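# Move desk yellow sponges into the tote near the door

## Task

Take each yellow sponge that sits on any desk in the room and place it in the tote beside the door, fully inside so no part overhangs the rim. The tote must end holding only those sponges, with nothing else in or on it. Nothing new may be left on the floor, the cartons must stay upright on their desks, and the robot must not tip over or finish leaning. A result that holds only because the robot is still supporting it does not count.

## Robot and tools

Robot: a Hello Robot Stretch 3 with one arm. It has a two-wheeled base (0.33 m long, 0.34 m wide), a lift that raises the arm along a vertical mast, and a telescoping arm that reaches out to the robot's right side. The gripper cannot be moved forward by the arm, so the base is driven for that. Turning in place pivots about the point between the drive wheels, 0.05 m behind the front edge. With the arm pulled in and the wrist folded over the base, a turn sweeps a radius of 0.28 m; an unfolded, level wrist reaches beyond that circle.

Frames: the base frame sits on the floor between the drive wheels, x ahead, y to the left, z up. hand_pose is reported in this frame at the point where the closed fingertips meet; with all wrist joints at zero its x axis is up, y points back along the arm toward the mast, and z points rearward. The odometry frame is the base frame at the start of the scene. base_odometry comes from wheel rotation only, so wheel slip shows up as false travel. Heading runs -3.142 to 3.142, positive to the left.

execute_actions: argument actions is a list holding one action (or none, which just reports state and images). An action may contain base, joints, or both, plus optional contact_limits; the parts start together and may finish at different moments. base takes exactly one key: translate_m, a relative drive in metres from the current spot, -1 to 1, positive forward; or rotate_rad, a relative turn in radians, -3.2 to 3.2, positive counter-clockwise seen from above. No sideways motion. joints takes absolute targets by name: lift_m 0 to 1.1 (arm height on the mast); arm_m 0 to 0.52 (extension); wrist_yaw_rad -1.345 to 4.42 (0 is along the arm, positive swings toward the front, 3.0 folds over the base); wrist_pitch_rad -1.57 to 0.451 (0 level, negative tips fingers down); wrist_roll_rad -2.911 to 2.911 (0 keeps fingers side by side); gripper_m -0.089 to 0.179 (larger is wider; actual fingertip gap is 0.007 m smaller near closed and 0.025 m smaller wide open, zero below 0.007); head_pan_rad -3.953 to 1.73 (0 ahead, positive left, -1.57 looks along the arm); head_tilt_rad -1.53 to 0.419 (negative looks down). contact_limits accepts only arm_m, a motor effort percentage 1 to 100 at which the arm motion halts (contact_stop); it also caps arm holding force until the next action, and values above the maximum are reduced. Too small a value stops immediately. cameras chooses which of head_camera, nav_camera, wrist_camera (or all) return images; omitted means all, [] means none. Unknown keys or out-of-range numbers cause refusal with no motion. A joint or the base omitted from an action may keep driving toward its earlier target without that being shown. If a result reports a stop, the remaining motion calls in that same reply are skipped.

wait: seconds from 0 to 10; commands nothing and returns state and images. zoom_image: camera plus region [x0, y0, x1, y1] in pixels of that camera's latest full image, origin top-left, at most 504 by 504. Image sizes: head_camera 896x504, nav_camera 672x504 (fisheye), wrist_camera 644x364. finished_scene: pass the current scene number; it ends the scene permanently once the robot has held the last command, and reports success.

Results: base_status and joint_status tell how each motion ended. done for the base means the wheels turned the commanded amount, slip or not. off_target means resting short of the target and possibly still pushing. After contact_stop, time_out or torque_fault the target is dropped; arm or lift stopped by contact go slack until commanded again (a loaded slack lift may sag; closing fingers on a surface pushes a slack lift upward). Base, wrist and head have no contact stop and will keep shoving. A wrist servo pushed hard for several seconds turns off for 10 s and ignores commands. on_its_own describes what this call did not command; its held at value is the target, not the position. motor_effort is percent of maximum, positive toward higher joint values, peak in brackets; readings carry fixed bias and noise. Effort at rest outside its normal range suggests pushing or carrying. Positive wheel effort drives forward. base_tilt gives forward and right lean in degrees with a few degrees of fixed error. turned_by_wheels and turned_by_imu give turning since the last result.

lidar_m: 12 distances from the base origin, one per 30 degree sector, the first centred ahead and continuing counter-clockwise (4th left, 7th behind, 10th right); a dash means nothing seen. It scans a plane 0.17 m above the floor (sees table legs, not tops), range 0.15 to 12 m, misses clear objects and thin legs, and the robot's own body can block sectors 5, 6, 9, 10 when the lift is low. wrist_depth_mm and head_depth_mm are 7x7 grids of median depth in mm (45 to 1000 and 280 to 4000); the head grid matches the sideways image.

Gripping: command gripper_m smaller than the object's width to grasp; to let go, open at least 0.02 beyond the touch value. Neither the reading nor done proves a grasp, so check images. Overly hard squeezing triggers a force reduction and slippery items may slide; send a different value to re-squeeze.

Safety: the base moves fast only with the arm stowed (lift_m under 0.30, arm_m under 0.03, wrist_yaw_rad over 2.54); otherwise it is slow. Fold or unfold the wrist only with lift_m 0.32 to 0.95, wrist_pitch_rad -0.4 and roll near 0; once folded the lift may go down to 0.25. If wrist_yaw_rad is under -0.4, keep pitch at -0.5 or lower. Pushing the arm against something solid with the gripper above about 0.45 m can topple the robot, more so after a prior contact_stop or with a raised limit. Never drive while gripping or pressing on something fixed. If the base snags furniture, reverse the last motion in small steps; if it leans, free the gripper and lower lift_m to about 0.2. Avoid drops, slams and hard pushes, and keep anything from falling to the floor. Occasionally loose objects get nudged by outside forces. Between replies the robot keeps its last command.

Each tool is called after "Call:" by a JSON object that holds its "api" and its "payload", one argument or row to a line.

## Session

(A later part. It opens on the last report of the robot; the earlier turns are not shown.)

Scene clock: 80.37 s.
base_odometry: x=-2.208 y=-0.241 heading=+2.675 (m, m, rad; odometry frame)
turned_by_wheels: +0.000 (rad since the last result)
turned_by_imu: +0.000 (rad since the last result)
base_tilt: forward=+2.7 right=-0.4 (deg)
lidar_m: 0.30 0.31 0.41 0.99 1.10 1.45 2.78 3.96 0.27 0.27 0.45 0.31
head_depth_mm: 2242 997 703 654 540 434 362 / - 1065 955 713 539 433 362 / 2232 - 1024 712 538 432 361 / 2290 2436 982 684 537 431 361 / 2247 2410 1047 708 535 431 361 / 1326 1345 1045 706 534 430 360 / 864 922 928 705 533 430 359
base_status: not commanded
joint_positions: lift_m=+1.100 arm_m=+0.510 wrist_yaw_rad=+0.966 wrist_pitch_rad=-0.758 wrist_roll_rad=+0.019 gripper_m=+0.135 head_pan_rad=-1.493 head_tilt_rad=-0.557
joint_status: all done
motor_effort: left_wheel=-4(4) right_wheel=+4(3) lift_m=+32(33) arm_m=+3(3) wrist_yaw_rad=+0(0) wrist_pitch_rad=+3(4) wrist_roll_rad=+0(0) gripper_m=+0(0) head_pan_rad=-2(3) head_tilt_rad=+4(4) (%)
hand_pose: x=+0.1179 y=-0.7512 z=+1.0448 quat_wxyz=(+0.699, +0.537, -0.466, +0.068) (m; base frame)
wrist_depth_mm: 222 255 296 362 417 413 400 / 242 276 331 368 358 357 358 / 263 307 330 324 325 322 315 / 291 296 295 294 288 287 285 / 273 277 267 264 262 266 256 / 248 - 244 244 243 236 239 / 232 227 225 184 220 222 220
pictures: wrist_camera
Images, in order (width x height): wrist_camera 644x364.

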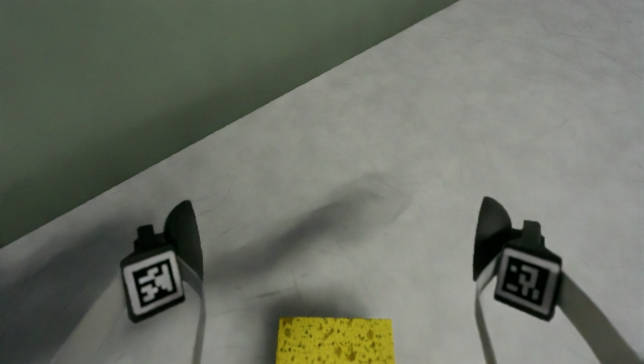

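Call:
{"api": "execute_actions", "payload": {
  "actions": [
    {"joints":{"wrist_pitch_rad":-1.07,"lift_m":1.068}}
  ],
  "cameras": ["wrist_camera","head_camera"]
}}

Scene clock: 82.60 s.
base_odometry: x=-2.208 y=-0.241 heading=+2.675 (m, m, rad; odometry frame)
turned_by_wheels: +0.000 (rad since the last result)
turned_by_imu: +0.000 (rad since the last result)
base_tilt: forward=+2.7 right=-0.4 (deg)
lidar_m: 0.30 0.31 0.41 0.99 1.10 1.46 2.79 3.98 0.27 0.27 0.45 0.31
head_depth_mm: 2241 877 702 654 541 434 363 / 2241 1068 955 716 538 432 362 / 2260 - 926 713 538 431 361 / 2285 2443 1126 684 537 431 361 / 2258 2384 1046 677 535 431 360 / 1330 1356 1039 708 534 430 360 / 864 922 928 707 534 429 359
base_status: not commanded
joint_positions: lift_m=+1.068 arm_m=+0.510 wrist_yaw_rad=+0.966 wrist_pitch_rad=-1.072 wrist_roll_rad=+0.019 gripper_m=+0.135 head_pan_rad=-1.493 head_tilt_rad=-0.557
joint_status: all done
motor_effort: left_wheel=-4(4) right_wheel=+4(4) lift_m=+25(26) arm_m=+3(3) wrist_yaw_rad=+1(1) wrist_pitch_rad=+1(2) wrist_roll_rad=+1(1) gripper_m=+0(0) head_pan_rad=-3(2) head_tilt_rad=+3(4) (%)
hand_pose: x=+0.0619 y=-0.7125 z=+0.9703 quat_wxyz=(+0.703, +0.602, -0.377, -0.043) (m; base frame)
wrist_depth_mm: 225 222 219 219 218 215 213 / 213 213 210 210 207 206 204 / 202 202 201 200 198 196 195 / 194 192 192 144 186 189 188 / 186 188 183 138 179 182 179 / 180 - 175 133 171 173 173 / 174 170 169 128 129 166 165
pictures: head_camera (sideways: a quarter turn clockwise sets it upright), wrist_camera
Images, in order (width x height): head_camera 896x504, wrist_camera 644x364.

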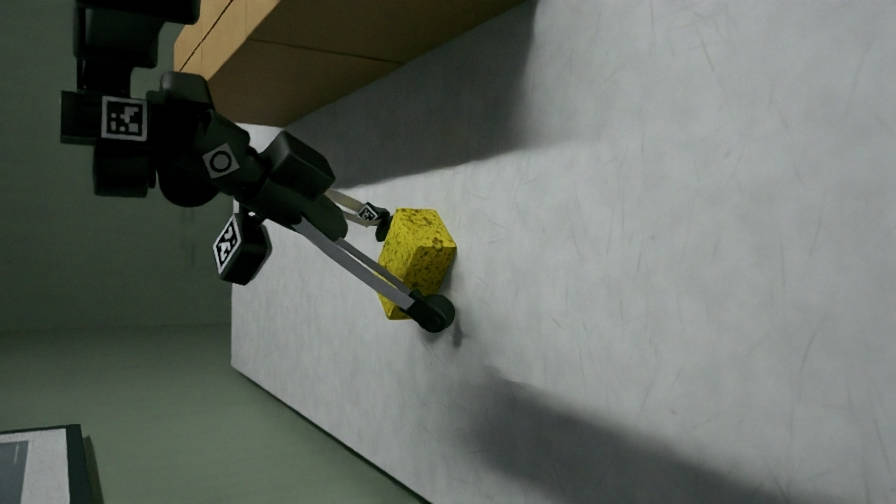

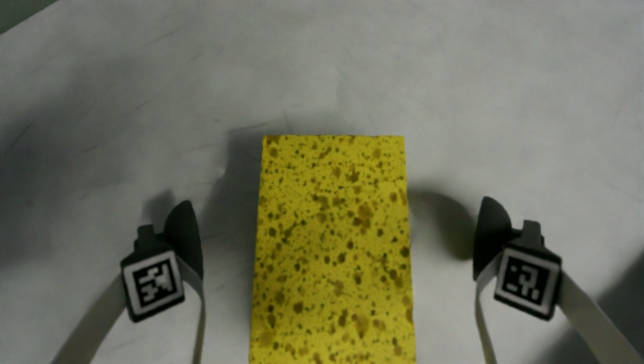

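Call:
{"api": "execute_actions", "payload": {
  "actions": [
    {"joints":{"gripper_m":0.02}}
  ],
  "cameras": []
}}

Call:
{"api": "execute_actions", "payload": {
  "actions": [
    {"joints":{"lift_m":1.1}}
  ],
  "cameras": ["wrist_camera"]
}}

Scene clock: 84.97 s.
base_odometry: x=-2.208 y=-0.241 heading=+2.675 (m, m, rad; odometry frame)
turned_by_wheels: +0.000 (rad since the last result)
turned_by_imu: +0.000 (rad since the last result)
base_tilt: forward=+2.7 right=-0.5 (deg)
lidar_m: 0.30 0.31 0.41 0.99 1.10 1.45 2.78 3.96 0.27 0.27 0.45 0.32
head_depth_mm: 2251 880 702 656 540 434 362 / 2237 1062 953 715 538 433 362 / 2258 - 928 712 537 432 361 / 2286 2457 1126 680 536 431 361 / 2250 2387 1050 708 535 430 361 / 1328 1348 1046 707 534 429 360 / 864 923 929 705 533 429 360
base_status: not commanded
joint_positions: lift_m=+1.068 arm_m=+0.510 wrist_yaw_rad=+0.966 wrist_pitch_rad=-1.057 wrist_roll_rad=+0.019 gripper_m=+0.021 head_pan_rad=-1.493 head_tilt_rad=-0.557
joint_status: all done
motor_effort: left_wheel=-5(5) right_wheel=+5(5) lift_m=+25(25) arm_m=+3(2) wrist_yaw_rad=+1(2) wrist_pitch_rad=-4(4) wrist_roll_rad=+0(0) gripper_m=-15(97) head_pan_rad=-2(2) head_tilt_rad=+6(4) (%)
hand_pose: x=+0.0647 y=-0.7144 z=+0.9718 quat_wxyz=(+0.703, +0.599, -0.381, -0.038) (m; base frame)
wrist_depth_mm: 229 229 227 225 221 222 218 / 218 217 211 211 211 208 207 / 208 205 204 202 201 199 197 / 199 196 196 144 189 191 188 / 188 187 187 139 138 182 180 / 181 180 176 133 133 175 174 / 173 172 170 128 129 168 167
pictures: none
No camera images: the call's "cameras" was empty. Leave "cameras" out to get every camera's image.

Scene clock: 86.07 s.
base_odometry: x=-2.208 y=-0.241 heading=+2.675 (m, m, rad; odometry frame)
turned_by_wheels: +0.000 (rad since the last result)
turned_by_imu: +0.000 (rad since the last result)
base_tilt: forward=+2.6 right=-0.4 (deg)
lidar_m: 0.30 0.31 0.41 0.99 1.10 1.46 2.78 3.98 0.27 0.27 0.45 0.31
head_depth_mm: 2240 995 703 655 540 434 363 / - 1069 955 714 538 433 362 / 2252 - 988 710 538 432 361 / 2299 2401 1130 679 536 431 361 / 2242 2408 1049 707 536 430 361 / 1332 1345 1045 709 533 430 360 / 864 924 929 704 532 429 360
base_status: not commanded
joint_positions: lift_m=+1.100 arm_m=+0.510 wrist_yaw_rad=+0.966 wrist_pitch_rad=-1.073 wrist_roll_rad=+0.019 gripper_m=+0.021 head_pan_rad=-1.493 head_tilt_rad=-0.557
joint_status: all done
motor_effort: left_wheel=-4(5) right_wheel=+4(4) lift_m=+33(35) arm_m=+3(3) wrist_yaw_rad=+2(0) wrist_pitch_rad=+1(4) wrist_roll_rad=+0(1) gripper_m=-16(16) head_pan_rad=-2(2) head_tilt_rad=+5(3) (%)
hand_pose: x=+0.0617 y=-0.7123 z=+1.0019 quat_wxyz=(+0.703, +0.602, -0.377, -0.044) (m; base frame)
wrist_depth_mm: 266 260 255 255 255 253 248 / 252 248 247 245 244 242 238 / 239 237 235 232 229 229 227 / 226 226 226 145 218 218 218 / 219 218 217 139 138 211 210 / 210 209 203 133 133 202 203 / 201 201 200 128 128 196 194
pictures: wrist_camera
Images, in order (width x height): wrist_camera 644x364.

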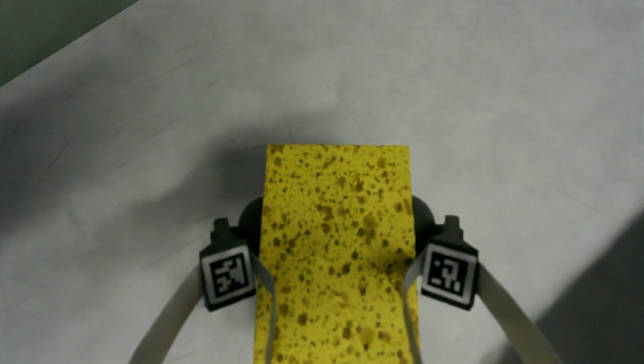

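Call:
{"api": "execute_actions", "payload": {
  "actions": [
    {"base":{"translate_m":-0.08},"joints":{"arm_m":0.24,"wrist_pitch_rad":-0.9}}
  ],
  "cameras": ["nav_camera"]
}}

Call:
{"api": "execute_actions", "payload": {
  "actions": [
    {"base":{"translate_m":-0.52},"joints":{"arm_m":0.0,"wrist_yaw_rad":-0.2,"head_tilt_rad":-0.9,"head_pan_rad":-1.3}}
  ],
  "cameras": ["nav_camera","head_camera"]
}}

Scene clock: 95.10 s.
base_odometry: x=-2.137 y=-0.277 heading=+2.675 (m, m, rad; odometry frame)
turned_by_wheels: +0.000 (rad since the last result)
turned_by_imu: +0.001 (rad since the last result)
base_tilt: forward=+2.6 right=-0.5 (deg)
lidar_m: 0.38 0.39 0.52 1.07 1.09 1.45 2.71 3.85 2.60 0.26 0.57 0.40
head_depth_mm: - - 519 548 541 433 363 / - - 597 627 539 433 362 / 2249 2416 - 681 538 432 361 / 2301 2459 983 651 501 430 361 / 2297 2439 981 509 485 430 361 / 1677 1698 1045 709 517 429 360 / 1162 1164 1040 707 533 429 360
base_status: done
joint_positions: lift_m=+1.100 arm_m=+0.240 wrist_yaw_rad=+0.966 wrist_pitch_rad=-0.917 wrist_roll_rad=+0.019 gripper_m=+0.021 head_pan_rad=-1.493 head_tilt_rad=-0.557
joint_status: all done
motor_effort: left_wheel=-4(10) right_wheel=+3(7) lift_m=+33(33) arm_m=-4(6) wrist_yaw_rad=+0(0) wrist_pitch_rad=+5(5) wrist_roll_rad=+0(0) gripper_m=-15(16) head_pan_rad=-3(2) head_tilt_rad=+3(5) (%)
hand_pose: x=+0.0910 y=-0.4632 z=+1.0205 quat_wxyz=(+0.703, +0.572, -0.422, +0.012) (m; base frame)
wrist_depth_mm: 298 330 317 320 316 312 306 / 305 298 293 293 289 285 286 / 277 274 274 271 266 265 264 / 256 255 255 145 243 250 246 / 243 239 240 138 138 232 231 / 226 224 216 133 132 216 217 / 213 210 210 128 130 207 204
pictures: nav_camera (sideways: a quarter turn counterclockwise sets it upright)
Images, in order (width x height): nav_camera 672x504.

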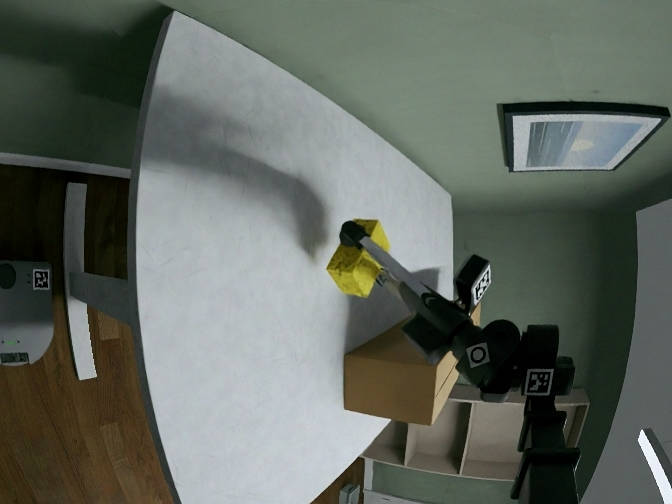

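Scene clock: 101.43 s.
base_odometry: x=-1.673 y=-0.511 heading=+2.675 (m, m, rad; odometry frame)
turned_by_wheels: +0.000 (rad since the last result)
turned_by_imu: -0.001 (rad since the last result)
base_tilt: forward=+2.6 right=-0.4 (deg)
lidar_m: 0.90 0.92 1.10 1.04 1.07 1.06 2.20 3.64 2.75 2.46 1.34 0.53
head_depth_mm: 2376 2535 - - - 1299 1154 / 2438 2554 2042 1634 1442 1296 1155 / 1000 2509 2028 1704 1468 1293 1155 / 863 680 1923 1704 1467 1295 1148 / 790 654 528 464 1441 1283 1122 / 637 630 527 441 380 1243 1118 / 533 590 526 441 380 1241 1128
base_status: done
joint_positions: lift_m=+1.100 arm_m=+0.001 wrist_yaw_rad=-0.198 wrist_pitch_rad=-0.916 wrist_roll_rad=+0.019 gripper_m=+0.021 head_pan_rad=-1.307 head_tilt_rad=-0.889
joint_status: all done
motor_effort: left_wheel=-3(10) right_wheel=+3(5) lift_m=+33(33) arm_m=-4(5) wrist_yaw_rad=-1(2) wrist_pitch_rad=+5(6) wrist_roll_rad=+1(0) gripper_m=-15(16) head_pan_rad=+2(14) head_tilt_rad=-6(31) (%)
hand_pose: x=-0.0485 y=-0.2805 z=+1.0206 quat_wxyz=(+0.594, +0.245, -0.667, -0.377) (m; base frame)
wrist_depth_mm: 329 - - - - - - / 301 - - - - - - / 278 - - - - - - / 260 - - 145 - - - / 241 - - 139 138 - - / 231 - - 133 132 - - / 214 - - 128 129 - -
pictures: head_camera (sideways: a quarter turn clockwise sets it upright), nav_camera (sideways: a quarter turn counterclockwise sets it upright)
Images, in order (width x height): head_camera 896x504, nav_camera 672x504.

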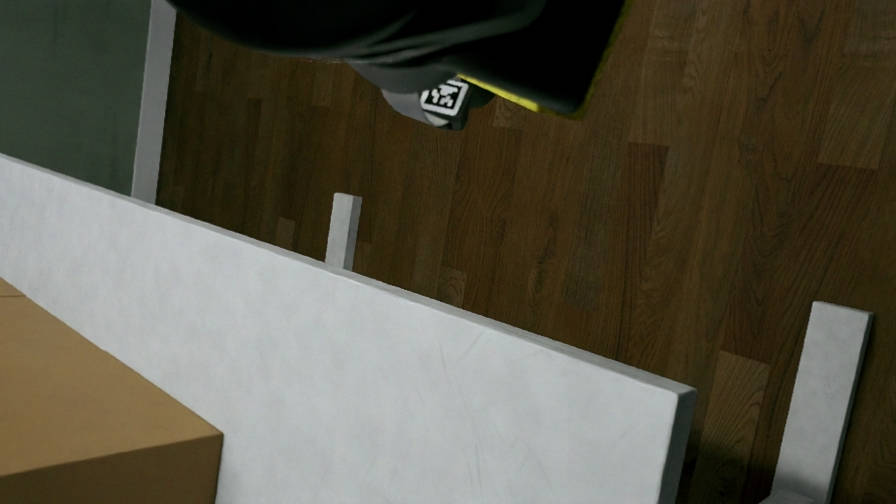

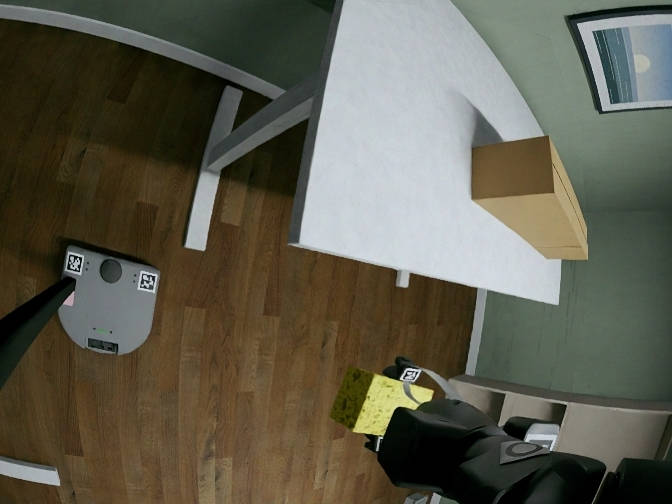

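Call:
{"api": "execute_actions", "payload": {
  "actions": [
    {"base":{"translate_m":-0.17},"joints":{"lift_m":0.88,"wrist_pitch_rad":-0.4,"head_pan_rad":-2.3,"head_tilt_rad":-0.5}}
  ],
  "cameras": []
}}

Call:
{"api": "execute_actions", "payload": {
  "actions": [
    {"base":{"rotate_rad":0.81},"joints":{"lift_m":0.68,"wrist_yaw_rad":2.6,"head_pan_rad":-2.95}}
  ],
  "cameras": ["head_camera","nav_camera"]
}}

Scene clock: 105.57 s.
base_odometry: x=-1.521 y=-0.588 heading=+2.675 (m, m, rad; odometry frame)
turned_by_wheels: +0.000 (rad since the last result)
turned_by_imu: +0.000 (rad since the last result)
base_tilt: forward=+2.6 right=-0.4 (deg)
lidar_m: 1.06 1.09 1.09 1.03 1.06 0.92 2.03 3.47 2.69 2.44 1.59 0.68
head_depth_mm: 3479 3684 3890 2908 2138 1694 1399 / 3727 - - 2900 2112 1673 1398 / 3618 - - 2873 2116 1685 1422 / 3279 3517 3720 2872 2118 1680 1458 / 2984 3220 3428 2867 2112 1667 - / 2756 2945 3144 2795 2117 1675 1455 / 2616 2728 2919 2736 2106 1672 1421
base_status: done
joint_positions: lift_m=+0.880 arm_m=+0.001 wrist_yaw_rad=-0.198 wrist_pitch_rad=-0.425 wrist_roll_rad=+0.019 gripper_m=+0.021 head_pan_rad=-2.293 head_tilt_rad=-0.508
joint_status: all done
motor_effort: left_wheel=-4(10) right_wheel=+3(4) lift_m=+25(26) arm_m=-5(4) wrist_yaw_rad=-2(2) wrist_pitch_rad=+8(7) wrist_roll_rad=+1(0) gripper_m=-16(16) head_pan_rad=-2(30) head_tilt_rad=+5(32) (%)
hand_pose: x=-0.0655 y=-0.3654 z=+0.8913 quat_wxyz=(+0.667, +0.078, -0.708, -0.218) (m; base frame)
wrist_depth_mm: - - - - - - - / - - - - - - - / - - - - - - - / - - - 145 - - - / - - - 139 138 - - / - - - 133 132 - - / - - - 128 128 - -
pictures: none
No camera images: the call's "cameras" was empty. Leave "cameras" out to get every camera's image.

Scene clock: 108.23 s.
base_odometry: x=-1.521 y=-0.588 heading=-2.799 (m, m, rad; odometry frame)
turned_by_wheels: +0.810 (rad since the last result)
turned_by_imu: +0.798 (rad since the last result)
base_tilt: forward=+2.7 right=-0.5 (deg)
lidar_m: 1.21 1.03 1.03 0.92 1.98 3.26 3.22 2.44 1.66 1.26 0.68 1.07
head_depth_mm: 3556 - - 2922 2147 1702 1395 / 3259 3560 3847 2895 2136 1680 1391 / 3038 3283 3543 2875 2129 1678 1390 / 2861 3046 3309 2904 2131 1679 1386 / 2688 2886 3143 2887 2121 1678 1385 / 2539 2648 2794 2755 2121 1674 1390 / 2373 2513 2639 2647 2099 1661 1381
base_status: done
joint_positions: lift_m=+0.680 arm_m=+0.001 wrist_yaw_rad=+2.597 wrist_pitch_rad=-0.424 wrist_roll_rad=+0.019 gripper_m=+0.021 head_pan_rad=-2.943 head_tilt_rad=-0.507
joint_status: all done
motor_effort: left_wheel=-5(10) right_wheel=+4(9) lift_m=+25(26) arm_m=-4(4) wrist_yaw_rad=+1(1) wrist_pitch_rad=+8(8) wrist_roll_rad=+0(0) gripper_m=-15(16) head_pan_rad=-4(23) head_tilt_rad=+5(6) (%)
hand_pose: x=+0.0946 y=+0.0450 z=+0.6915 quat_wxyz=(+0.329, +0.711, -0.045, +0.619) (m; base frame)
wrist_depth_mm: - - - - 955 892 869 / 809 - - - - 976 915 / - - - - - - - / - - - 144 - - - / - - - 138 138 - - / 937 956 899 133 132 901 940 / - 866 816 128 129 811 826
pictures: head_camera (sideways: a quarter turn clockwise sets it upright), nav_camera (sideways: a quarter turn counterclockwise sets it upright)
Images, in order (width x height): head_camera 896x504, nav_camera 672x504.

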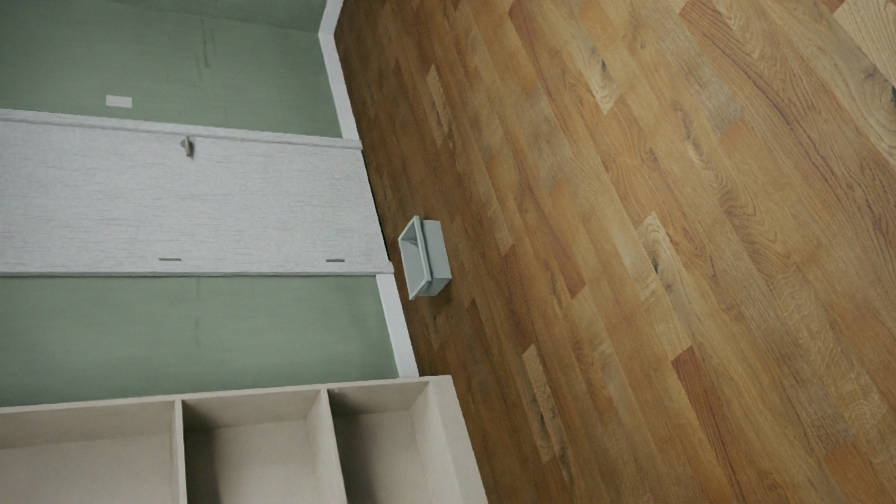

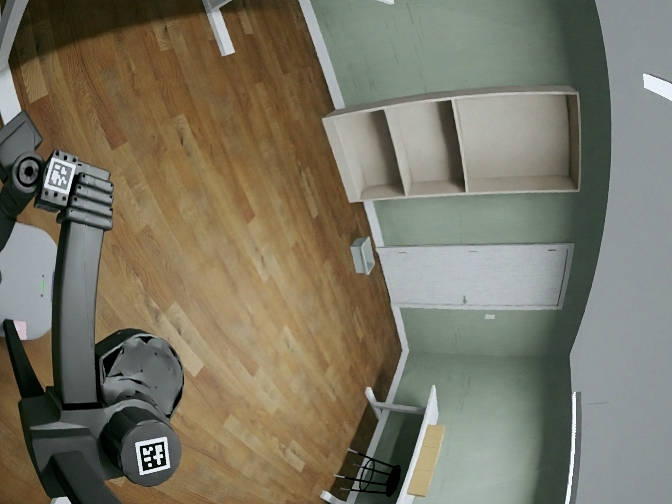

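Call:
{"api": "execute_actions", "payload": {
  "actions": [
    {"base":{"translate_m":-0.38},"joints":{"lift_m":0.29}}
  ],
  "cameras": []
}}

Call:
{"api": "execute_actions", "payload": {
  "actions": [
    {"base":{"translate_m":-1.0},"joints":{"head_pan_rad":-2.7,"head_tilt_rad":-0.75}}
  ],
  "cameras": []
}}

Call:
{"api": "execute_actions", "payload": {
  "actions": [
    {"base":{"translate_m":-0.8},"joints":{"head_pan_rad":-2.2,"head_tilt_rad":-1.0}}
  ],
  "cameras": ["head_camera","nav_camera"]
}}

Scene clock: 114.73 s.
base_odometry: x=-1.163 y=-0.460 heading=-2.799 (m, m, rad; odometry frame)
turned_by_wheels: +0.000 (rad since the last result)
turned_by_imu: -0.001 (rad since the last result)
base_tilt: forward=+2.6 right=-0.4 (deg)
lidar_m: 1.52 1.29 0.94 0.95 2.49 2.97 2.90 2.15 2.46 1.56 0.89 1.34
head_depth_mm: 3230 3544 3772 2951 2139 1696 1400 / 2963 3238 3544 2898 2123 1680 1397 / 2760 2989 3229 2924 2114 1676 1399 / 2574 2780 3011 2754 2120 1680 1389 / 2441 2629 2823 2851 2126 1676 1389 / 2299 2477 2631 2724 2107 1675 1382 / 2080 2206 2336 2517 2104 1667 1388
base_status: done
joint_positions: lift_m=+0.290 arm_m=+0.001 wrist_yaw_rad=+2.598 wrist_pitch_rad=-0.423 wrist_roll_rad=+0.019 gripper_m=+0.021 head_pan_rad=-2.943 head_tilt_rad=-0.506
joint_status: all done
motor_effort: left_wheel=-4(16) right_wheel=+4(9) lift_m=+24(25) arm_m=-4(4) wrist_yaw_rad=+1(2) wrist_pitch_rad=+7(8) wrist_roll_rad=+1(0) gripper_m=-16(17) head_pan_rad=-3(2) head_tilt_rad=+4(4) (%)
hand_pose: x=+0.0945 y=+0.0451 z=+0.3016 quat_wxyz=(+0.329, +0.711, -0.045, +0.620) (m; base frame)
wrist_depth_mm: - - - - - - - / - - - - - - - / 886 882 864 829 835 834 842 / 715 690 693 144 627 680 664 / 600 586 577 138 137 564 554 / 520 498 468 133 132 484 477 / - - - 128 129 428 418
pictures: none
No camera images: the call's "cameras" was empty. Leave "cameras" out to get every camera's image.

Scene clock: 119.73 s.
base_odometry: x=-0.221 y=-0.124 heading=-2.799 (m, m, rad; odometry frame)
turned_by_wheels: +0.000 (rad since the last result)
turned_by_imu: -0.003 (rad since the last result)
base_tilt: forward=+2.6 right=-0.4 (deg)
lidar_m: 2.33 1.53 1.98 1.77 2.38 2.09 2.08 1.48 1.59 2.03 1.73 1.73
head_depth_mm: 1873 2123 2371 2004 1655 1398 1224 / 1805 2016 2283 2002 1640 1395 1212 / 1726 1936 2208 1928 1645 1392 1214 / 1682 1883 2115 1911 1642 1396 1212 / 1613 1799 2013 1981 1639 1395 1205 / 1567 1734 1937 1985 1632 1386 1210 / 1512 1624 1798 1814 1624 1386 1208
base_status: done
joint_positions: lift_m=+0.290 arm_m=+0.001 wrist_yaw_rad=+2.598 wrist_pitch_rad=-0.423 wrist_roll_rad=+0.019 gripper_m=+0.021 head_pan_rad=-2.707 head_tilt_rad=-0.742
joint_status: all done
motor_effort: left_wheel=-4(15) right_wheel=+3(7) lift_m=+25(26) arm_m=-3(4) wrist_yaw_rad=+1(0) wrist_pitch_rad=+7(7) wrist_roll_rad=+1(1) gripper_m=-16(16) head_pan_rad=+1(15) head_tilt_rad=-4(26) (%)
hand_pose: x=+0.0945 y=+0.0451 z=+0.3016 quat_wxyz=(+0.329, +0.711, -0.045, +0.620) (m; base frame)
wrist_depth_mm: - - - - - - - / - - - - - - - / 912 869 885 876 838 814 841 / 712 717 695 144 623 676 672 / 582 577 572 139 138 567 560 / 513 498 473 133 132 492 479 / - - - 128 129 429 423
pictures: none
No camera images: the call's "cameras" was empty. Leave "cameras" out to get every camera's image.

Scene clock: 124.10 s.
base_odometry: x=+0.532 y=+0.145 heading=-2.799 (m, m, rad; odometry frame)
turned_by_wheels: +0.000 (rad since the last result)
turned_by_imu: -0.002 (rad since the last result)
base_tilt: forward=+2.6 right=-0.5 (deg)
lidar_m: 2.49 2.22 2.06 2.00 2.11 1.65 1.44 1.24 1.02 1.36 2.21 2.21
head_depth_mm: 1140 1299 1531 1571 1385 1251 1150 / 1143 1328 1579 1578 1370 1245 1146 / 1155 1343 1595 1570 1356 1245 1158 / 1172 1355 1629 1562 1358 1247 - / 1181 1375 1646 1557 1382 1240 1154 / 1193 1355 1530 1527 1381 1240 1137 / 1025 1140 1551 1521 1380 1233 1125
base_status: done
joint_positions: lift_m=+0.290 arm_m=+0.001 wrist_yaw_rad=+2.598 wrist_pitch_rad=-0.423 wrist_roll_rad=+0.019 gripper_m=+0.021 head_pan_rad=-2.207 head_tilt_rad=-0.988
joint_status: all done
motor_effort: left_wheel=-4(15) right_wheel=+3(7) lift_m=+25(25) arm_m=-4(4) wrist_yaw_rad=+1(2) wrist_pitch_rad=+8(7) wrist_roll_rad=+0(0) gripper_m=-16(15) head_pan_rad=+2(19) head_tilt_rad=-5(26) (%)
hand_pose: x=+0.0945 y=+0.0451 z=+0.3016 quat_wxyz=(+0.329, +0.711, -0.045, +0.620) (m; base frame)
wrist_depth_mm: - - - - - - - / - - - - - - - / 897 883 870 851 847 844 805 / 721 691 712 145 625 672 678 / 601 591 586 138 138 572 554 / 522 509 468 133 132 488 484 / - - - 128 129 430 422
pictures: head_camera (sideways: a quarter turn clockwise sets it upright), nav_camera (sideways: a quarter turn counterclockwise sets it upright)
Images, in order (width x height): head_camera 896x504, nav_camera 672x504.

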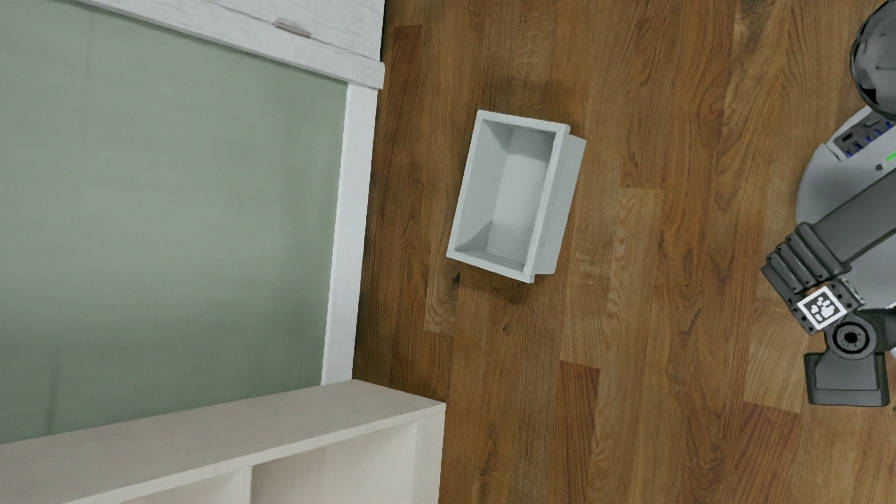

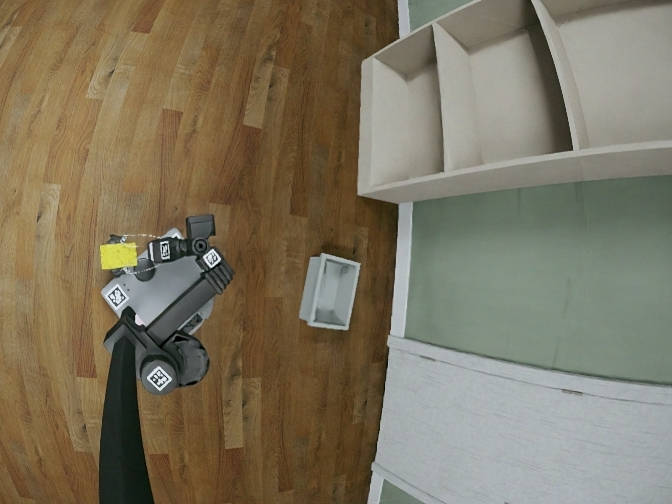

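Call:
{"api": "execute_actions", "payload": {
  "actions": [
    {"base":{"translate_m":-0.537},"joints":{"lift_m":0.34,"wrist_yaw_rad":0.675,"wrist_pitch_rad":-1.06,"arm_m":0.346,"head_pan_rad":-1.55,"head_tilt_rad":-1.1}}
  ],
  "cameras": ["head_camera","wrist_camera"]
}}

Scene clock: 132.83 s.
base_odometry: x=+1.038 y=+0.325 heading=-2.799 (m, m, rad; odometry frame)
turned_by_wheels: +0.000 (rad since the last result)
turned_by_imu: +0.001 (rad since the last result)
base_tilt: forward=+2.6 right=-0.4 (deg)
lidar_m: 3.00 2.71 2.39 1.87 1.33 1.72 1.01 0.86 0.84 0.99 1.57 2.60
head_depth_mm: 915 1037 1198 1407 1333 1218 1118 / 989 1132 1328 1447 1325 1214 - / 1076 1256 1488 1514 1307 1201 - / 1157 1364 1586 1505 1310 1210 - / 1059 1235 1493 1458 1306 1208 1109 / 998 1237 1553 1459 1318 1209 1112 / 1239 1708 1602 1453 1312 1198 1105
base_status: done
joint_positions: lift_m=+0.340 arm_m=+0.346 wrist_yaw_rad=+0.676 wrist_pitch_rad=-1.064 wrist_roll_rad=+0.019 gripper_m=+0.021 head_pan_rad=-1.556 head_tilt_rad=-1.087
joint_status: all done
motor_effort: left_wheel=-3(15) right_wheel=+3(8) lift_m=+32(33) arm_m=+3(2) wrist_yaw_rad=-1(2) wrist_pitch_rad=+2(6) wrist_roll_rad=+1(0) gripper_m=-16(16) head_pan_rad=+1(23) head_tilt_rad=-7(19) (%)
hand_pose: x=+0.0431 y=-0.5714 z=+0.2428 quat_wxyz=(+0.690, +0.539, -0.462, -0.142) (m; base frame)
wrist_depth_mm: 495 492 484 485 480 473 472 / 474 460 473 465 456 462 447 / 459 448 442 435 438 438 424 / 429 428 420 144 296 411 410 / 414 408 404 139 137 390 394 / 394 392 269 133 133 384 380 / 380 374 369 128 129 281 367
pictures: head_camera (sideways: a quarter turn clockwise sets it upright), wrist_camera
Images, in order (width x height): head_camera 896x504, wrist_camera 644x364.

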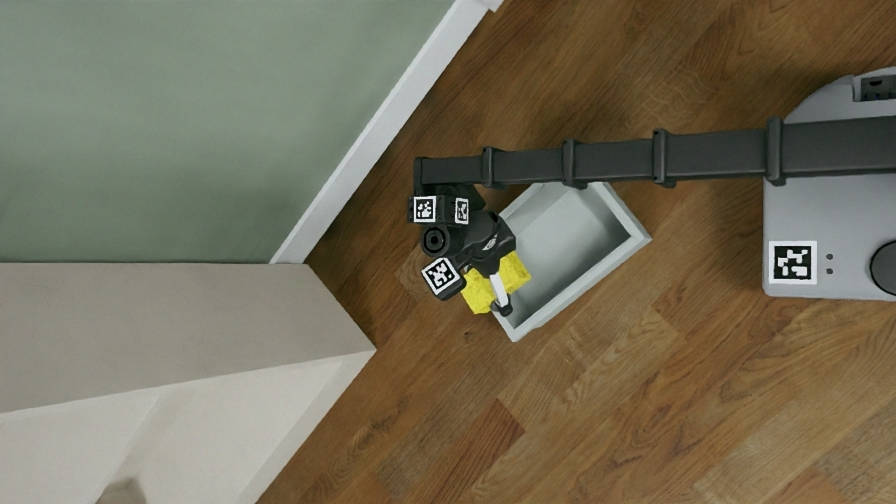

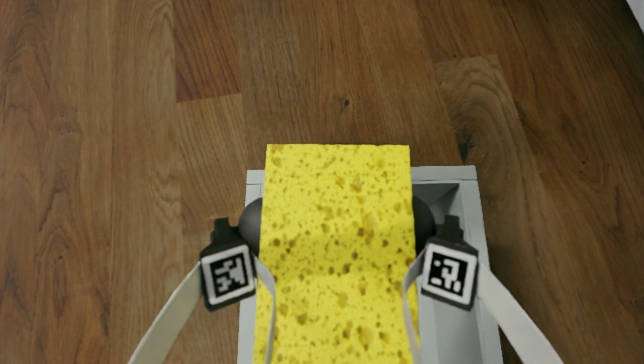

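Call:
{"api": "execute_actions", "payload": {
  "actions": [
    {"base":{"translate_m":-0.018},"joints":{"lift_m":0.142,"arm_m":0.367}}
  ],
  "cameras": ["head_camera","wrist_camera"]
}}

Scene clock: 137.33 s.
base_odometry: x=+1.055 y=+0.331 heading=-2.799 (m, m, rad; odometry frame)
turned_by_wheels: +0.000 (rad since the last result)
turned_by_imu: +0.000 (rad since the last result)
base_tilt: forward=+2.7 right=-0.4 (deg)
lidar_m: 3.02 2.72 2.40 1.45 1.71 1.71 1.00 0.85 0.83 0.98 1.54 2.63
head_depth_mm: 902 1022 1186 1389 1330 1215 1117 / 975 1120 1308 1450 1327 1214 - / 1058 1240 1475 1492 1309 1206 - / 1148 1360 1584 1481 1301 1209 - / 1080 1258 1517 1458 1303 1205 1107 / 999 1196 1547 1462 1319 1207 1111 / 1214 1692 1590 1455 1315 1205 1112
base_status: done
joint_positions: lift_m=+0.142 arm_m=+0.367 wrist_yaw_rad=+0.676 wrist_pitch_rad=-1.064 wrist_roll_rad=+0.019 gripper_m=+0.021 head_pan_rad=-1.556 head_tilt_rad=-1.087
joint_status: all done
motor_effort: left_wheel=-3(10) right_wheel=+3(5) lift_m=+25(27) arm_m=+3(2) wrist_yaw_rad=-1(0) wrist_pitch_rad=+1(2) wrist_roll_rad=+1(0) gripper_m=-15(15) head_pan_rad=+1(2) head_tilt_rad=-6(6) (%)
hand_pose: x=+0.0430 y=-0.5922 z=+0.0451 quat_wxyz=(+0.690, +0.539, -0.462, -0.142) (m; base frame)
wrist_depth_mm: 110 110 110 109 108 107 106 / 113 131 132 133 134 134 106 / 112 151 177 165 178 158 107 / 112 150 214 144 209 163 107 / 111 149 206 138 138 165 108 / 111 148 195 133 132 144 108 / 110 138 189 128 129 181 108
pictures: head_camera (sideways: a quarter turn clockwise sets it upright), wrist_camera
Images, in order (width x height): head_camera 896x504, wrist_camera 644x364.

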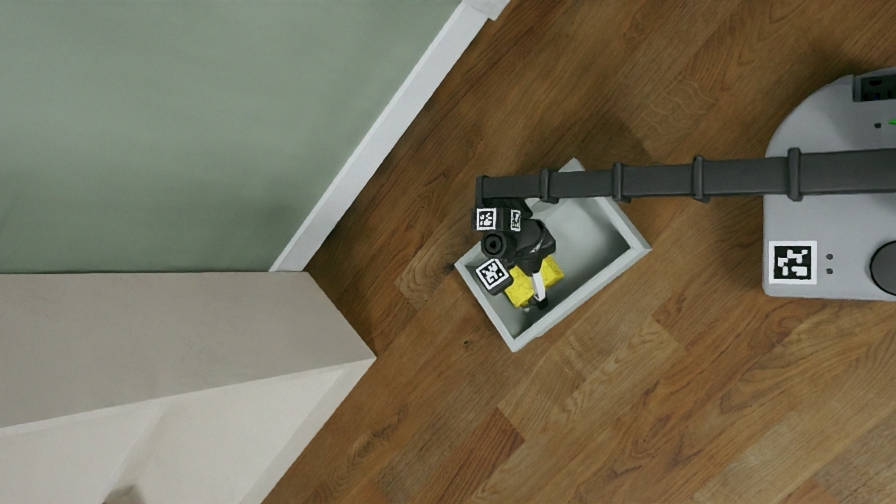

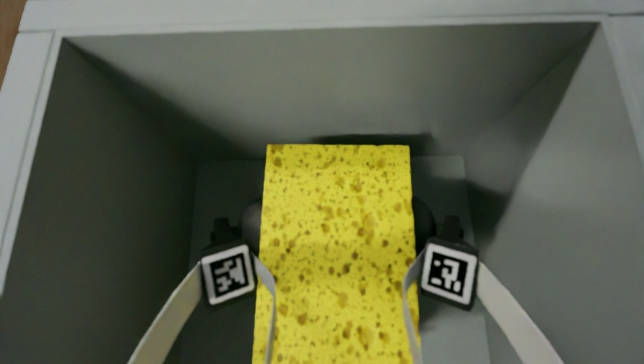

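Call:
{"api": "execute_actions", "payload": {
  "actions": [
    {"joints":{"lift_m":0.124}}
  ],
  "cameras": []
}}

Call:
{"api": "execute_actions", "payload": {
  "actions": [
    {"joints":{"gripper_m":0.1}}
  ],
  "cameras": []
}}

Call:
{"api": "execute_actions", "payload": {
  "actions": [
    {"joints":{"lift_m":0.27}}
  ],
  "cameras": ["wrist_camera"]
}}

Scene clock: 139.00 s.
base_odometry: x=+1.055 y=+0.331 heading=-2.799 (m, m, rad; odometry frame)
turned_by_wheels: +0.000 (rad since the last result)
turned_by_imu: +0.000 (rad since the last result)
base_tilt: forward=+2.6 right=-0.4 (deg)
lidar_m: 3.02 2.73 2.40 1.45 1.71 1.71 1.00 0.84 0.83 0.98 1.54 2.63
head_depth_mm: 904 1025 1187 1388 1333 1213 1120 / 975 1118 1315 1448 1329 1210 - / 1062 1236 1475 1486 1311 1215 - / 1150 1352 1587 1482 1300 1209 - / 1074 1262 1509 1462 1302 1206 1112 / 998 1198 1552 1453 1312 1201 1109 / 1217 1695 1606 1454 1318 1197 1107
base_status: not commanded
joint_positions: lift_m=+0.124 arm_m=+0.367 wrist_yaw_rad=+0.676 wrist_pitch_rad=-1.064 wrist_roll_rad=+0.019 gripper_m=+0.021 head_pan_rad=-1.556 head_tilt_rad=-1.087
joint_status: all done
motor_effort: left_wheel=-3(3) right_wheel=+3(3) lift_m=+25(28) arm_m=+2(3) wrist_yaw_rad=+0(1) wrist_pitch_rad=+1(2) wrist_roll_rad=+1(0) gripper_m=-16(16) head_pan_rad=+2(2) head_tilt_rad=-7(6) (%)
hand_pose: x=+0.0430 y=-0.5922 z=+0.0271 quat_wxyz=(+0.690, +0.539, -0.462, -0.142) (m; base frame)
wrist_depth_mm: 105 105 105 105 106 107 101 / 113 131 132 132 133 133 106 / 112 151 176 166 178 159 107 / 112 150 196 144 190 165 107 / 111 150 189 139 138 164 108 / 111 148 177 133 133 143 108 / 110 138 172 128 130 169 108
pictures: none
No camera images: the call's "cameras" was empty. Leave "cameras" out to get every camera's image.

Scene clock: 140.30 s.
base_odometry: x=+1.055 y=+0.331 heading=-2.799 (m, m, rad; odometry frame)
turned_by_wheels: +0.000 (rad since the last result)
turned_by_imu: +0.000 (rad since the last result)
base_tilt: forward=+2.6 right=-0.5 (deg)
lidar_m: 2.99 2.73 2.41 1.46 1.71 1.71 1.00 0.84 0.83 0.98 1.54 2.63
head_depth_mm: 906 1026 1188 1381 1331 1211 1115 / 976 1119 1314 1437 1327 1213 - / 1064 1229 1475 1488 1309 1217 - / 1146 1355 1588 1475 1303 1210 - / 1074 1260 1510 1464 1301 1212 1112 / 996 1204 1553 1459 1323 1201 1109 / 1215 1702 1602 1452 1316 1202 1105
base_status: not commanded
joint_positions: lift_m=+0.124 arm_m=+0.367 wrist_yaw_rad=+0.676 wrist_pitch_rad=-1.064 wrist_roll_rad=+0.019 gripper_m=+0.100 head_pan_rad=-1.556 head_tilt_rad=-1.087
joint_status: all done
motor_effort: left_wheel=-3(4) right_wheel=+3(3) lift_m=+25(25) arm_m=+3(3) wrist_yaw_rad=+0(0) wrist_pitch_rad=+1(1) wrist_roll_rad=+0(0) gripper_m=+0(85) head_pan_rad=+2(2) head_tilt_rad=-6(6) (%)
hand_pose: x=+0.0430 y=-0.5922 z=+0.0271 quat_wxyz=(+0.690, +0.539, -0.462, -0.142) (m; base frame)
wrist_depth_mm: 104 105 105 106 106 106 101 / 113 131 131 132 133 133 106 / 112 152 176 167 178 158 107 / 112 150 196 148 191 163 107 / 111 149 186 143 144 153 108 / 111 139 179 136 138 - 108 / 110 158 174 132 133 166 103
pictures: none
No camera images: the call's "cameras" was empty. Leave "cameras" out to get every camera's image.

Scene clock: 142.47 s.
base_odometry: x=+1.055 y=+0.331 heading=-2.799 (m, m, rad; odometry frame)
turned_by_wheels: +0.000 (rad since the last result)
turned_by_imu: +0.000 (rad since the last result)
base_tilt: forward=+2.6 right=-0.5 (deg)
lidar_m: 3.03 2.73 2.40 1.46 1.71 1.71 1.00 0.84 0.84 0.98 1.54 2.62
head_depth_mm: 905 1026 1184 1390 1334 1211 1119 / 978 1122 1318 1446 1324 1216 - / 1064 1235 1470 1508 1294 1207 - / 1152 1355 1591 1513 1308 1208 - / 1079 1256 1508 1461 1302 1208 1113 / 994 1200 1553 1454 1319 1206 1110 / 1216 1705 1590 1455 1318 1200 1109
base_status: not commanded
joint_positions: lift_m=+0.270 arm_m=+0.367 wrist_yaw_rad=+0.676 wrist_pitch_rad=-1.064 wrist_roll_rad=+0.019 gripper_m=+0.100 head_pan_rad=-1.556 head_tilt_rad=-1.087
joint_status: all done
motor_effort: left_wheel=-3(3) right_wheel=+3(3) lift_m=+33(35) arm_m=+3(2) wrist_yaw_rad=+0(1) wrist_pitch_rad=+2(2) wrist_roll_rad=+1(0) gripper_m=+0(0) head_pan_rad=+2(1) head_tilt_rad=-6(7) (%)
hand_pose: x=+0.0430 y=-0.5922 z=+0.1727 quat_wxyz=(+0.690, +0.539, -0.462, -0.142) (m; base frame)
wrist_depth_mm: 418 412 401 399 399 396 394 / 388 389 384 382 379 368 368 / 372 372 361 363 363 360 355 / 359 357 240 267 259 340 339 / 340 341 331 290 328 326 328 / 328 323 315 277 311 - 315 / 313 309 279 303 302 215 303
pictures: wrist_camera
Images, in order (width x height): wrist_camera 644x364.

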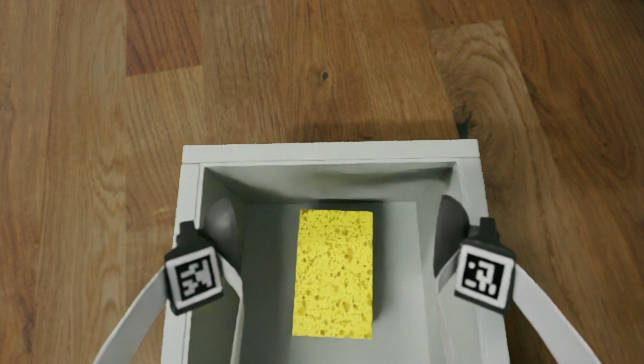

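Call:
{"api": "execute_actions", "payload": {
  "actions": [
    {"base":{"translate_m":0.3},"joints":{"lift_m":0.292,"arm_m":0.0,"wrist_yaw_rad":2.62,"wrist_pitch_rad":-0.4,"gripper_m":0.05,"head_pan_rad":0.3,"head_tilt_rad":-0.25}}
  ],
  "cameras": ["head_camera","nav_camera"]
}}

Scene clock: 158.67 s.
base_odometry: x=+0.773 y=+0.230 heading=-2.799 (m, m, rad; odometry frame)
turned_by_wheels: +0.000 (rad since the last result)
turned_by_imu: +0.001 (rad since the last result)
base_tilt: forward=+2.6 right=-0.5 (deg)
lidar_m: 2.73 2.45 2.21 1.63 1.46 1.46 1.23 1.04 1.07 0.97 1.58 2.40
head_depth_mm: 3220 3383 3483 3577 3341 2304 1753 / 3094 3272 3367 3572 3356 2296 1767 / 2955 3021 3173 3291 3327 2290 1753 / 2785 2900 2975 3087 3145 2303 1755 / 2646 2744 2827 2889 2950 2298 1777 / 2496 2573 2655 2729 2846 2280 1751 / 2386 2455 2531 2614 2729 2291 1742
base_status: done
joint_positions: lift_m=+0.292 arm_m=+0.001 wrist_yaw_rad=+2.618 wrist_pitch_rad=-0.423 wrist_roll_rad=+0.019 gripper_m=+0.050 head_pan_rad=+0.293 head_tilt_rad=-0.260
joint_status: all done
motor_effort: left_wheel=-3(11) right_wheel=+3(10) lift_m=+33(33) arm_m=-5(6) wrist_yaw_rad=+1(3) wrist_pitch_rad=+7(7) wrist_roll_rad=+0(0) gripper_m=+0(85) head_pan_rad=+2(28) head_tilt_rad=+5(45) (%)
hand_pose: x=+0.0906 y=+0.0474 z=+0.3034 quat_wxyz=(+0.322, +0.712, -0.038, +0.623) (m; base frame)
wrist_depth_mm: - - - - - - - / - - - - - - - / 913 873 862 870 848 846 829 / 720 721 710 694 693 667 663 / 591 588 605 573 601 564 560 / 522 502 504 493 474 493 476 / - - 443 445 437 434 425
pictures: head_camera (sideways: a quarter turn clockwise sets it upright), nav_camera (sideways: a quarter turn counterclockwise sets it upright)
Images, in order (width x height): head_camera 896x504, nav_camera 672x504.

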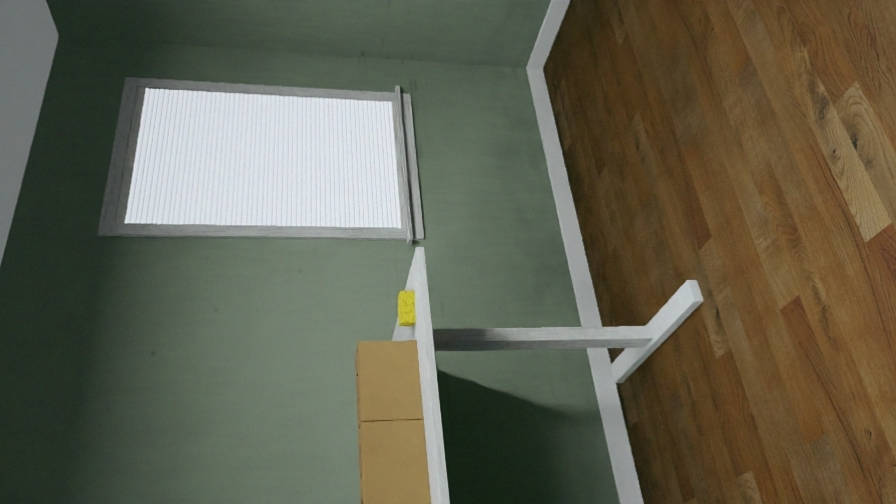

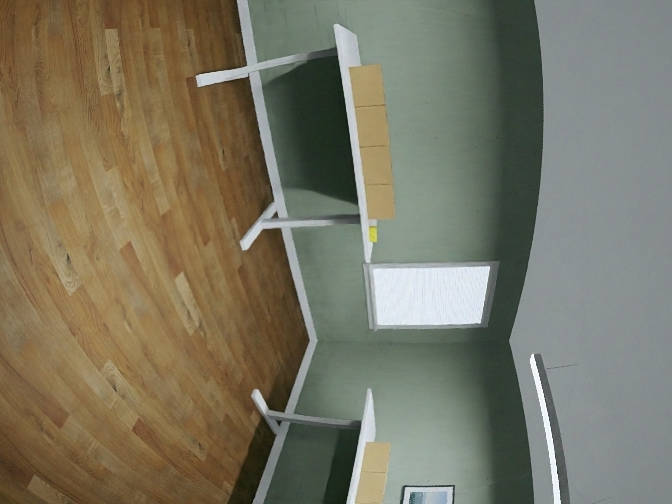

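Call:
{"api": "execute_actions", "payload": {
  "actions": [
    {"base":{"rotate_rad":-3.03},"joints":{"head_pan_rad":-2.8,"head_tilt_rad":-0.3}}
  ],
  "cameras": []
}}

Call:
{"api": "execute_actions", "payload": {
  "actions": [
    {"base":{"translate_m":-1.0},"joints":{"head_pan_rad":-2.7}}
  ],
  "cameras": []
}}

Call:
{"api": "execute_actions", "payload": {
  "actions": [
    {"base":{"translate_m":-0.5},"joints":{"head_pan_rad":-2.5,"head_tilt_rad":-0.45}}
  ],
  "cameras": ["head_camera"]
}}

Scene clock: 164.60 s.
base_odometry: x=+0.773 y=+0.231 heading=+0.454 (m, m, rad; odometry frame)
turned_by_wheels: -3.030 (rad since the last result)
turned_by_imu: -2.979 (rad since the last result)
base_tilt: forward=+2.6 right=-0.5 (deg)
lidar_m: 1.15 1.04 1.06 0.97 2.40 2.73 2.46 2.21 2.21 1.52 1.46 1.86
head_depth_mm: 2832 2918 3086 3252 3078 2184 1687 / 2737 2814 2946 3130 3092 2173 1688 / 2614 2740 2847 2980 2897 2182 1691 / 2544 2622 2677 2850 2869 2165 1685 / 2441 2560 2595 2755 2849 2174 1681 / 2385 2461 2525 2672 2747 2162 1675 / 2302 2388 2419 2573 2647 2141 1679
base_status: done
joint_positions: lift_m=+0.292 arm_m=+0.001 wrist_yaw_rad=+2.618 wrist_pitch_rad=-0.423 wrist_roll_rad=+0.019 gripper_m=+0.050 head_pan_rad=-2.793 head_tilt_rad=-0.297
joint_status: all done
motor_effort: left_wheel=+3(15) right_wheel=-2(8) lift_m=+33(33) arm_m=-4(5) wrist_yaw_rad=+0(1) wrist_pitch_rad=+7(7) wrist_roll_rad=+0(0) gripper_m=-1(0) head_pan_rad=-3(30) head_tilt_rad=-2(7) (%)
hand_pose: x=+0.0906 y=+0.0474 z=+0.3034 quat_wxyz=(+0.322, +0.712, -0.038, +0.623) (m; base frame)
wrist_depth_mm: - - - - 961 862 809 / - - - - - 936 842 / 888 911 861 740 753 829 832 / 706 708 707 657 654 675 670 / 606 585 604 569 587 562 568 / 516 510 497 497 479 483 489 / - - 446 431 439 422 424
pictures: none
No camera images: the call's "cameras" was empty. Leave "cameras" out to get every camera's image.

Scene clock: 169.60 s.
base_odometry: x=-0.126 y=-0.208 heading=+0.454 (m, m, rad; odometry frame)
turned_by_wheels: +0.000 (rad since the last result)
turned_by_imu: -0.002 (rad since the last result)
base_tilt: forward=+2.6 right=-0.4 (deg)
lidar_m: 2.00 1.53 1.68 2.25 2.19 1.83 2.13 1.51 1.66 2.37 1.96 2.21
head_depth_mm: 1900 1994 2075 2173 2280 2177 1699 / 1866 1941 2043 2128 2249 2180 1693 / 1813 1883 1975 2033 2169 2166 1686 / 1759 1835 1917 1457 2069 2009 1685 / 1718 1783 1853 1236 2033 2092 1680 / 1682 1739 1808 1206 1976 2030 1678 / 1637 1700 1756 1169 1920 1998 1677
base_status: done
joint_positions: lift_m=+0.292 arm_m=+0.001 wrist_yaw_rad=+2.618 wrist_pitch_rad=-0.423 wrist_roll_rad=+0.019 gripper_m=+0.050 head_pan_rad=-2.707 head_tilt_rad=-0.297
joint_status: all done
motor_effort: left_wheel=+3(8) right_wheel=-2(10) lift_m=+33(33) arm_m=-4(5) wrist_yaw_rad=+0(1) wrist_pitch_rad=+7(7) wrist_roll_rad=+0(0) gripper_m=-1(0) head_pan_rad=+3(9) head_tilt_rad=-1(2) (%)
hand_pose: x=+0.0907 y=+0.0475 z=+0.3034 quat_wxyz=(+0.322, +0.712, -0.038, +0.623) (m; base frame)
wrist_depth_mm: - - - - - - - / - - - - - - - / 901 871 885 864 842 846 835 / 690 693 698 701 674 671 667 / 595 589 618 565 602 567 562 / 523 507 505 492 471 483 484 / - - 442 436 428 428 419
pictures: none
No camera images: the call's "cameras" was empty. Leave "cameras" out to get every camera's image.

Scene clock: 172.93 s.
base_odometry: x=-0.575 y=-0.428 heading=+0.454 (m, m, rad; odometry frame)
turned_by_wheels: +0.000 (rad since the last result)
turned_by_imu: -0.001 (rad since the last result)
base_tilt: forward=+2.6 right=-0.4 (deg)
lidar_m: 2.42 1.94 1.94 1.77 1.88 1.43 1.71 1.08 1.56 1.56 2.42 2.59
head_depth_mm: 1354 1447 1550 1665 1798 1804 1465 / 1344 1423 1532 1627 1794 1791 1464 / 1333 1419 1507 913 1767 1798 1457 / 1321 1406 1471 861 1271 1627 1427 / 1308 1402 1453 870 1748 1794 1455 / 1315 1390 841 852 1713 1793 1458 / 1302 1386 834 847 1713 1787 1453
base_status: done
joint_positions: lift_m=+0.292 arm_m=+0.001 wrist_yaw_rad=+2.618 wrist_pitch_rad=-0.423 wrist_roll_rad=+0.019 gripper_m=+0.050 head_pan_rad=-2.507 head_tilt_rad=-0.445
joint_status: all done
motor_effort: left_wheel=+3(8) right_wheel=-3(10) lift_m=+33(33) arm_m=-4(4) wrist_yaw_rad=+0(1) wrist_pitch_rad=+7(7) wrist_roll_rad=+0(1) gripper_m=-1(0) head_pan_rad=+3(12) head_tilt_rad=-3(19) (%)
hand_pose: x=+0.0907 y=+0.0475 z=+0.3034 quat_wxyz=(+0.322, +0.712, -0.038, +0.623) (m; base frame)
wrist_depth_mm: - - - - - - - / - - - - - - - / 900 870 882 848 881 843 837 / 711 711 688 693 695 680 676 / 591 593 592 571 587 580 562 / 534 495 502 485 481 487 495 / - - 442 440 436 429 425
pictures: head_camera (sideways: a quarter turn clockwise sets it upright)
Images, in order (width x height): head_camera 896x504.

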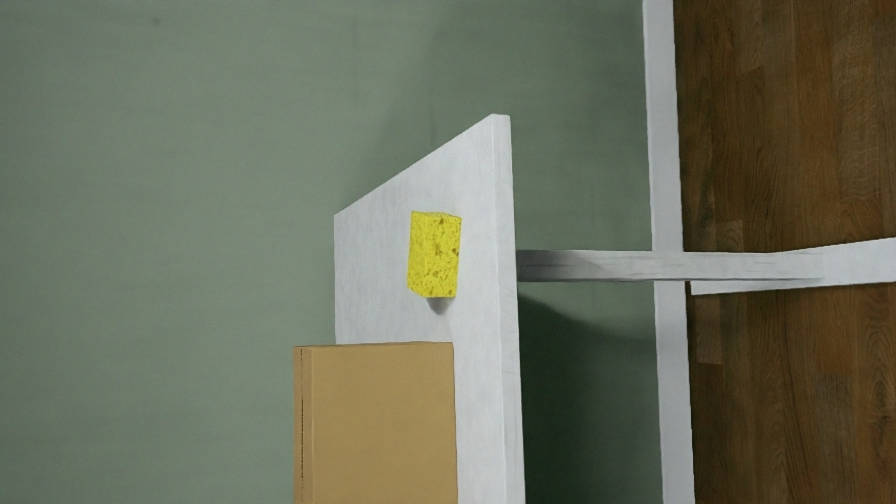

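Call:
{"api": "zoom_image", "payload": {
  "camera": "head_camera",
  "region": [370, 180, 520, 330]
}}

Region (370, 180, 520, 330) of head_camera's 896x504 image, scaled by 3.360, with more detail than that image has.

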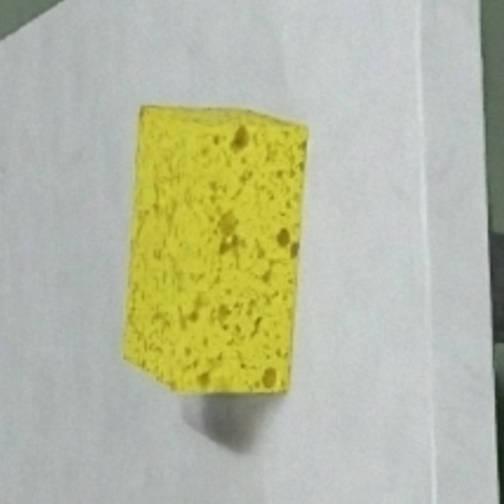

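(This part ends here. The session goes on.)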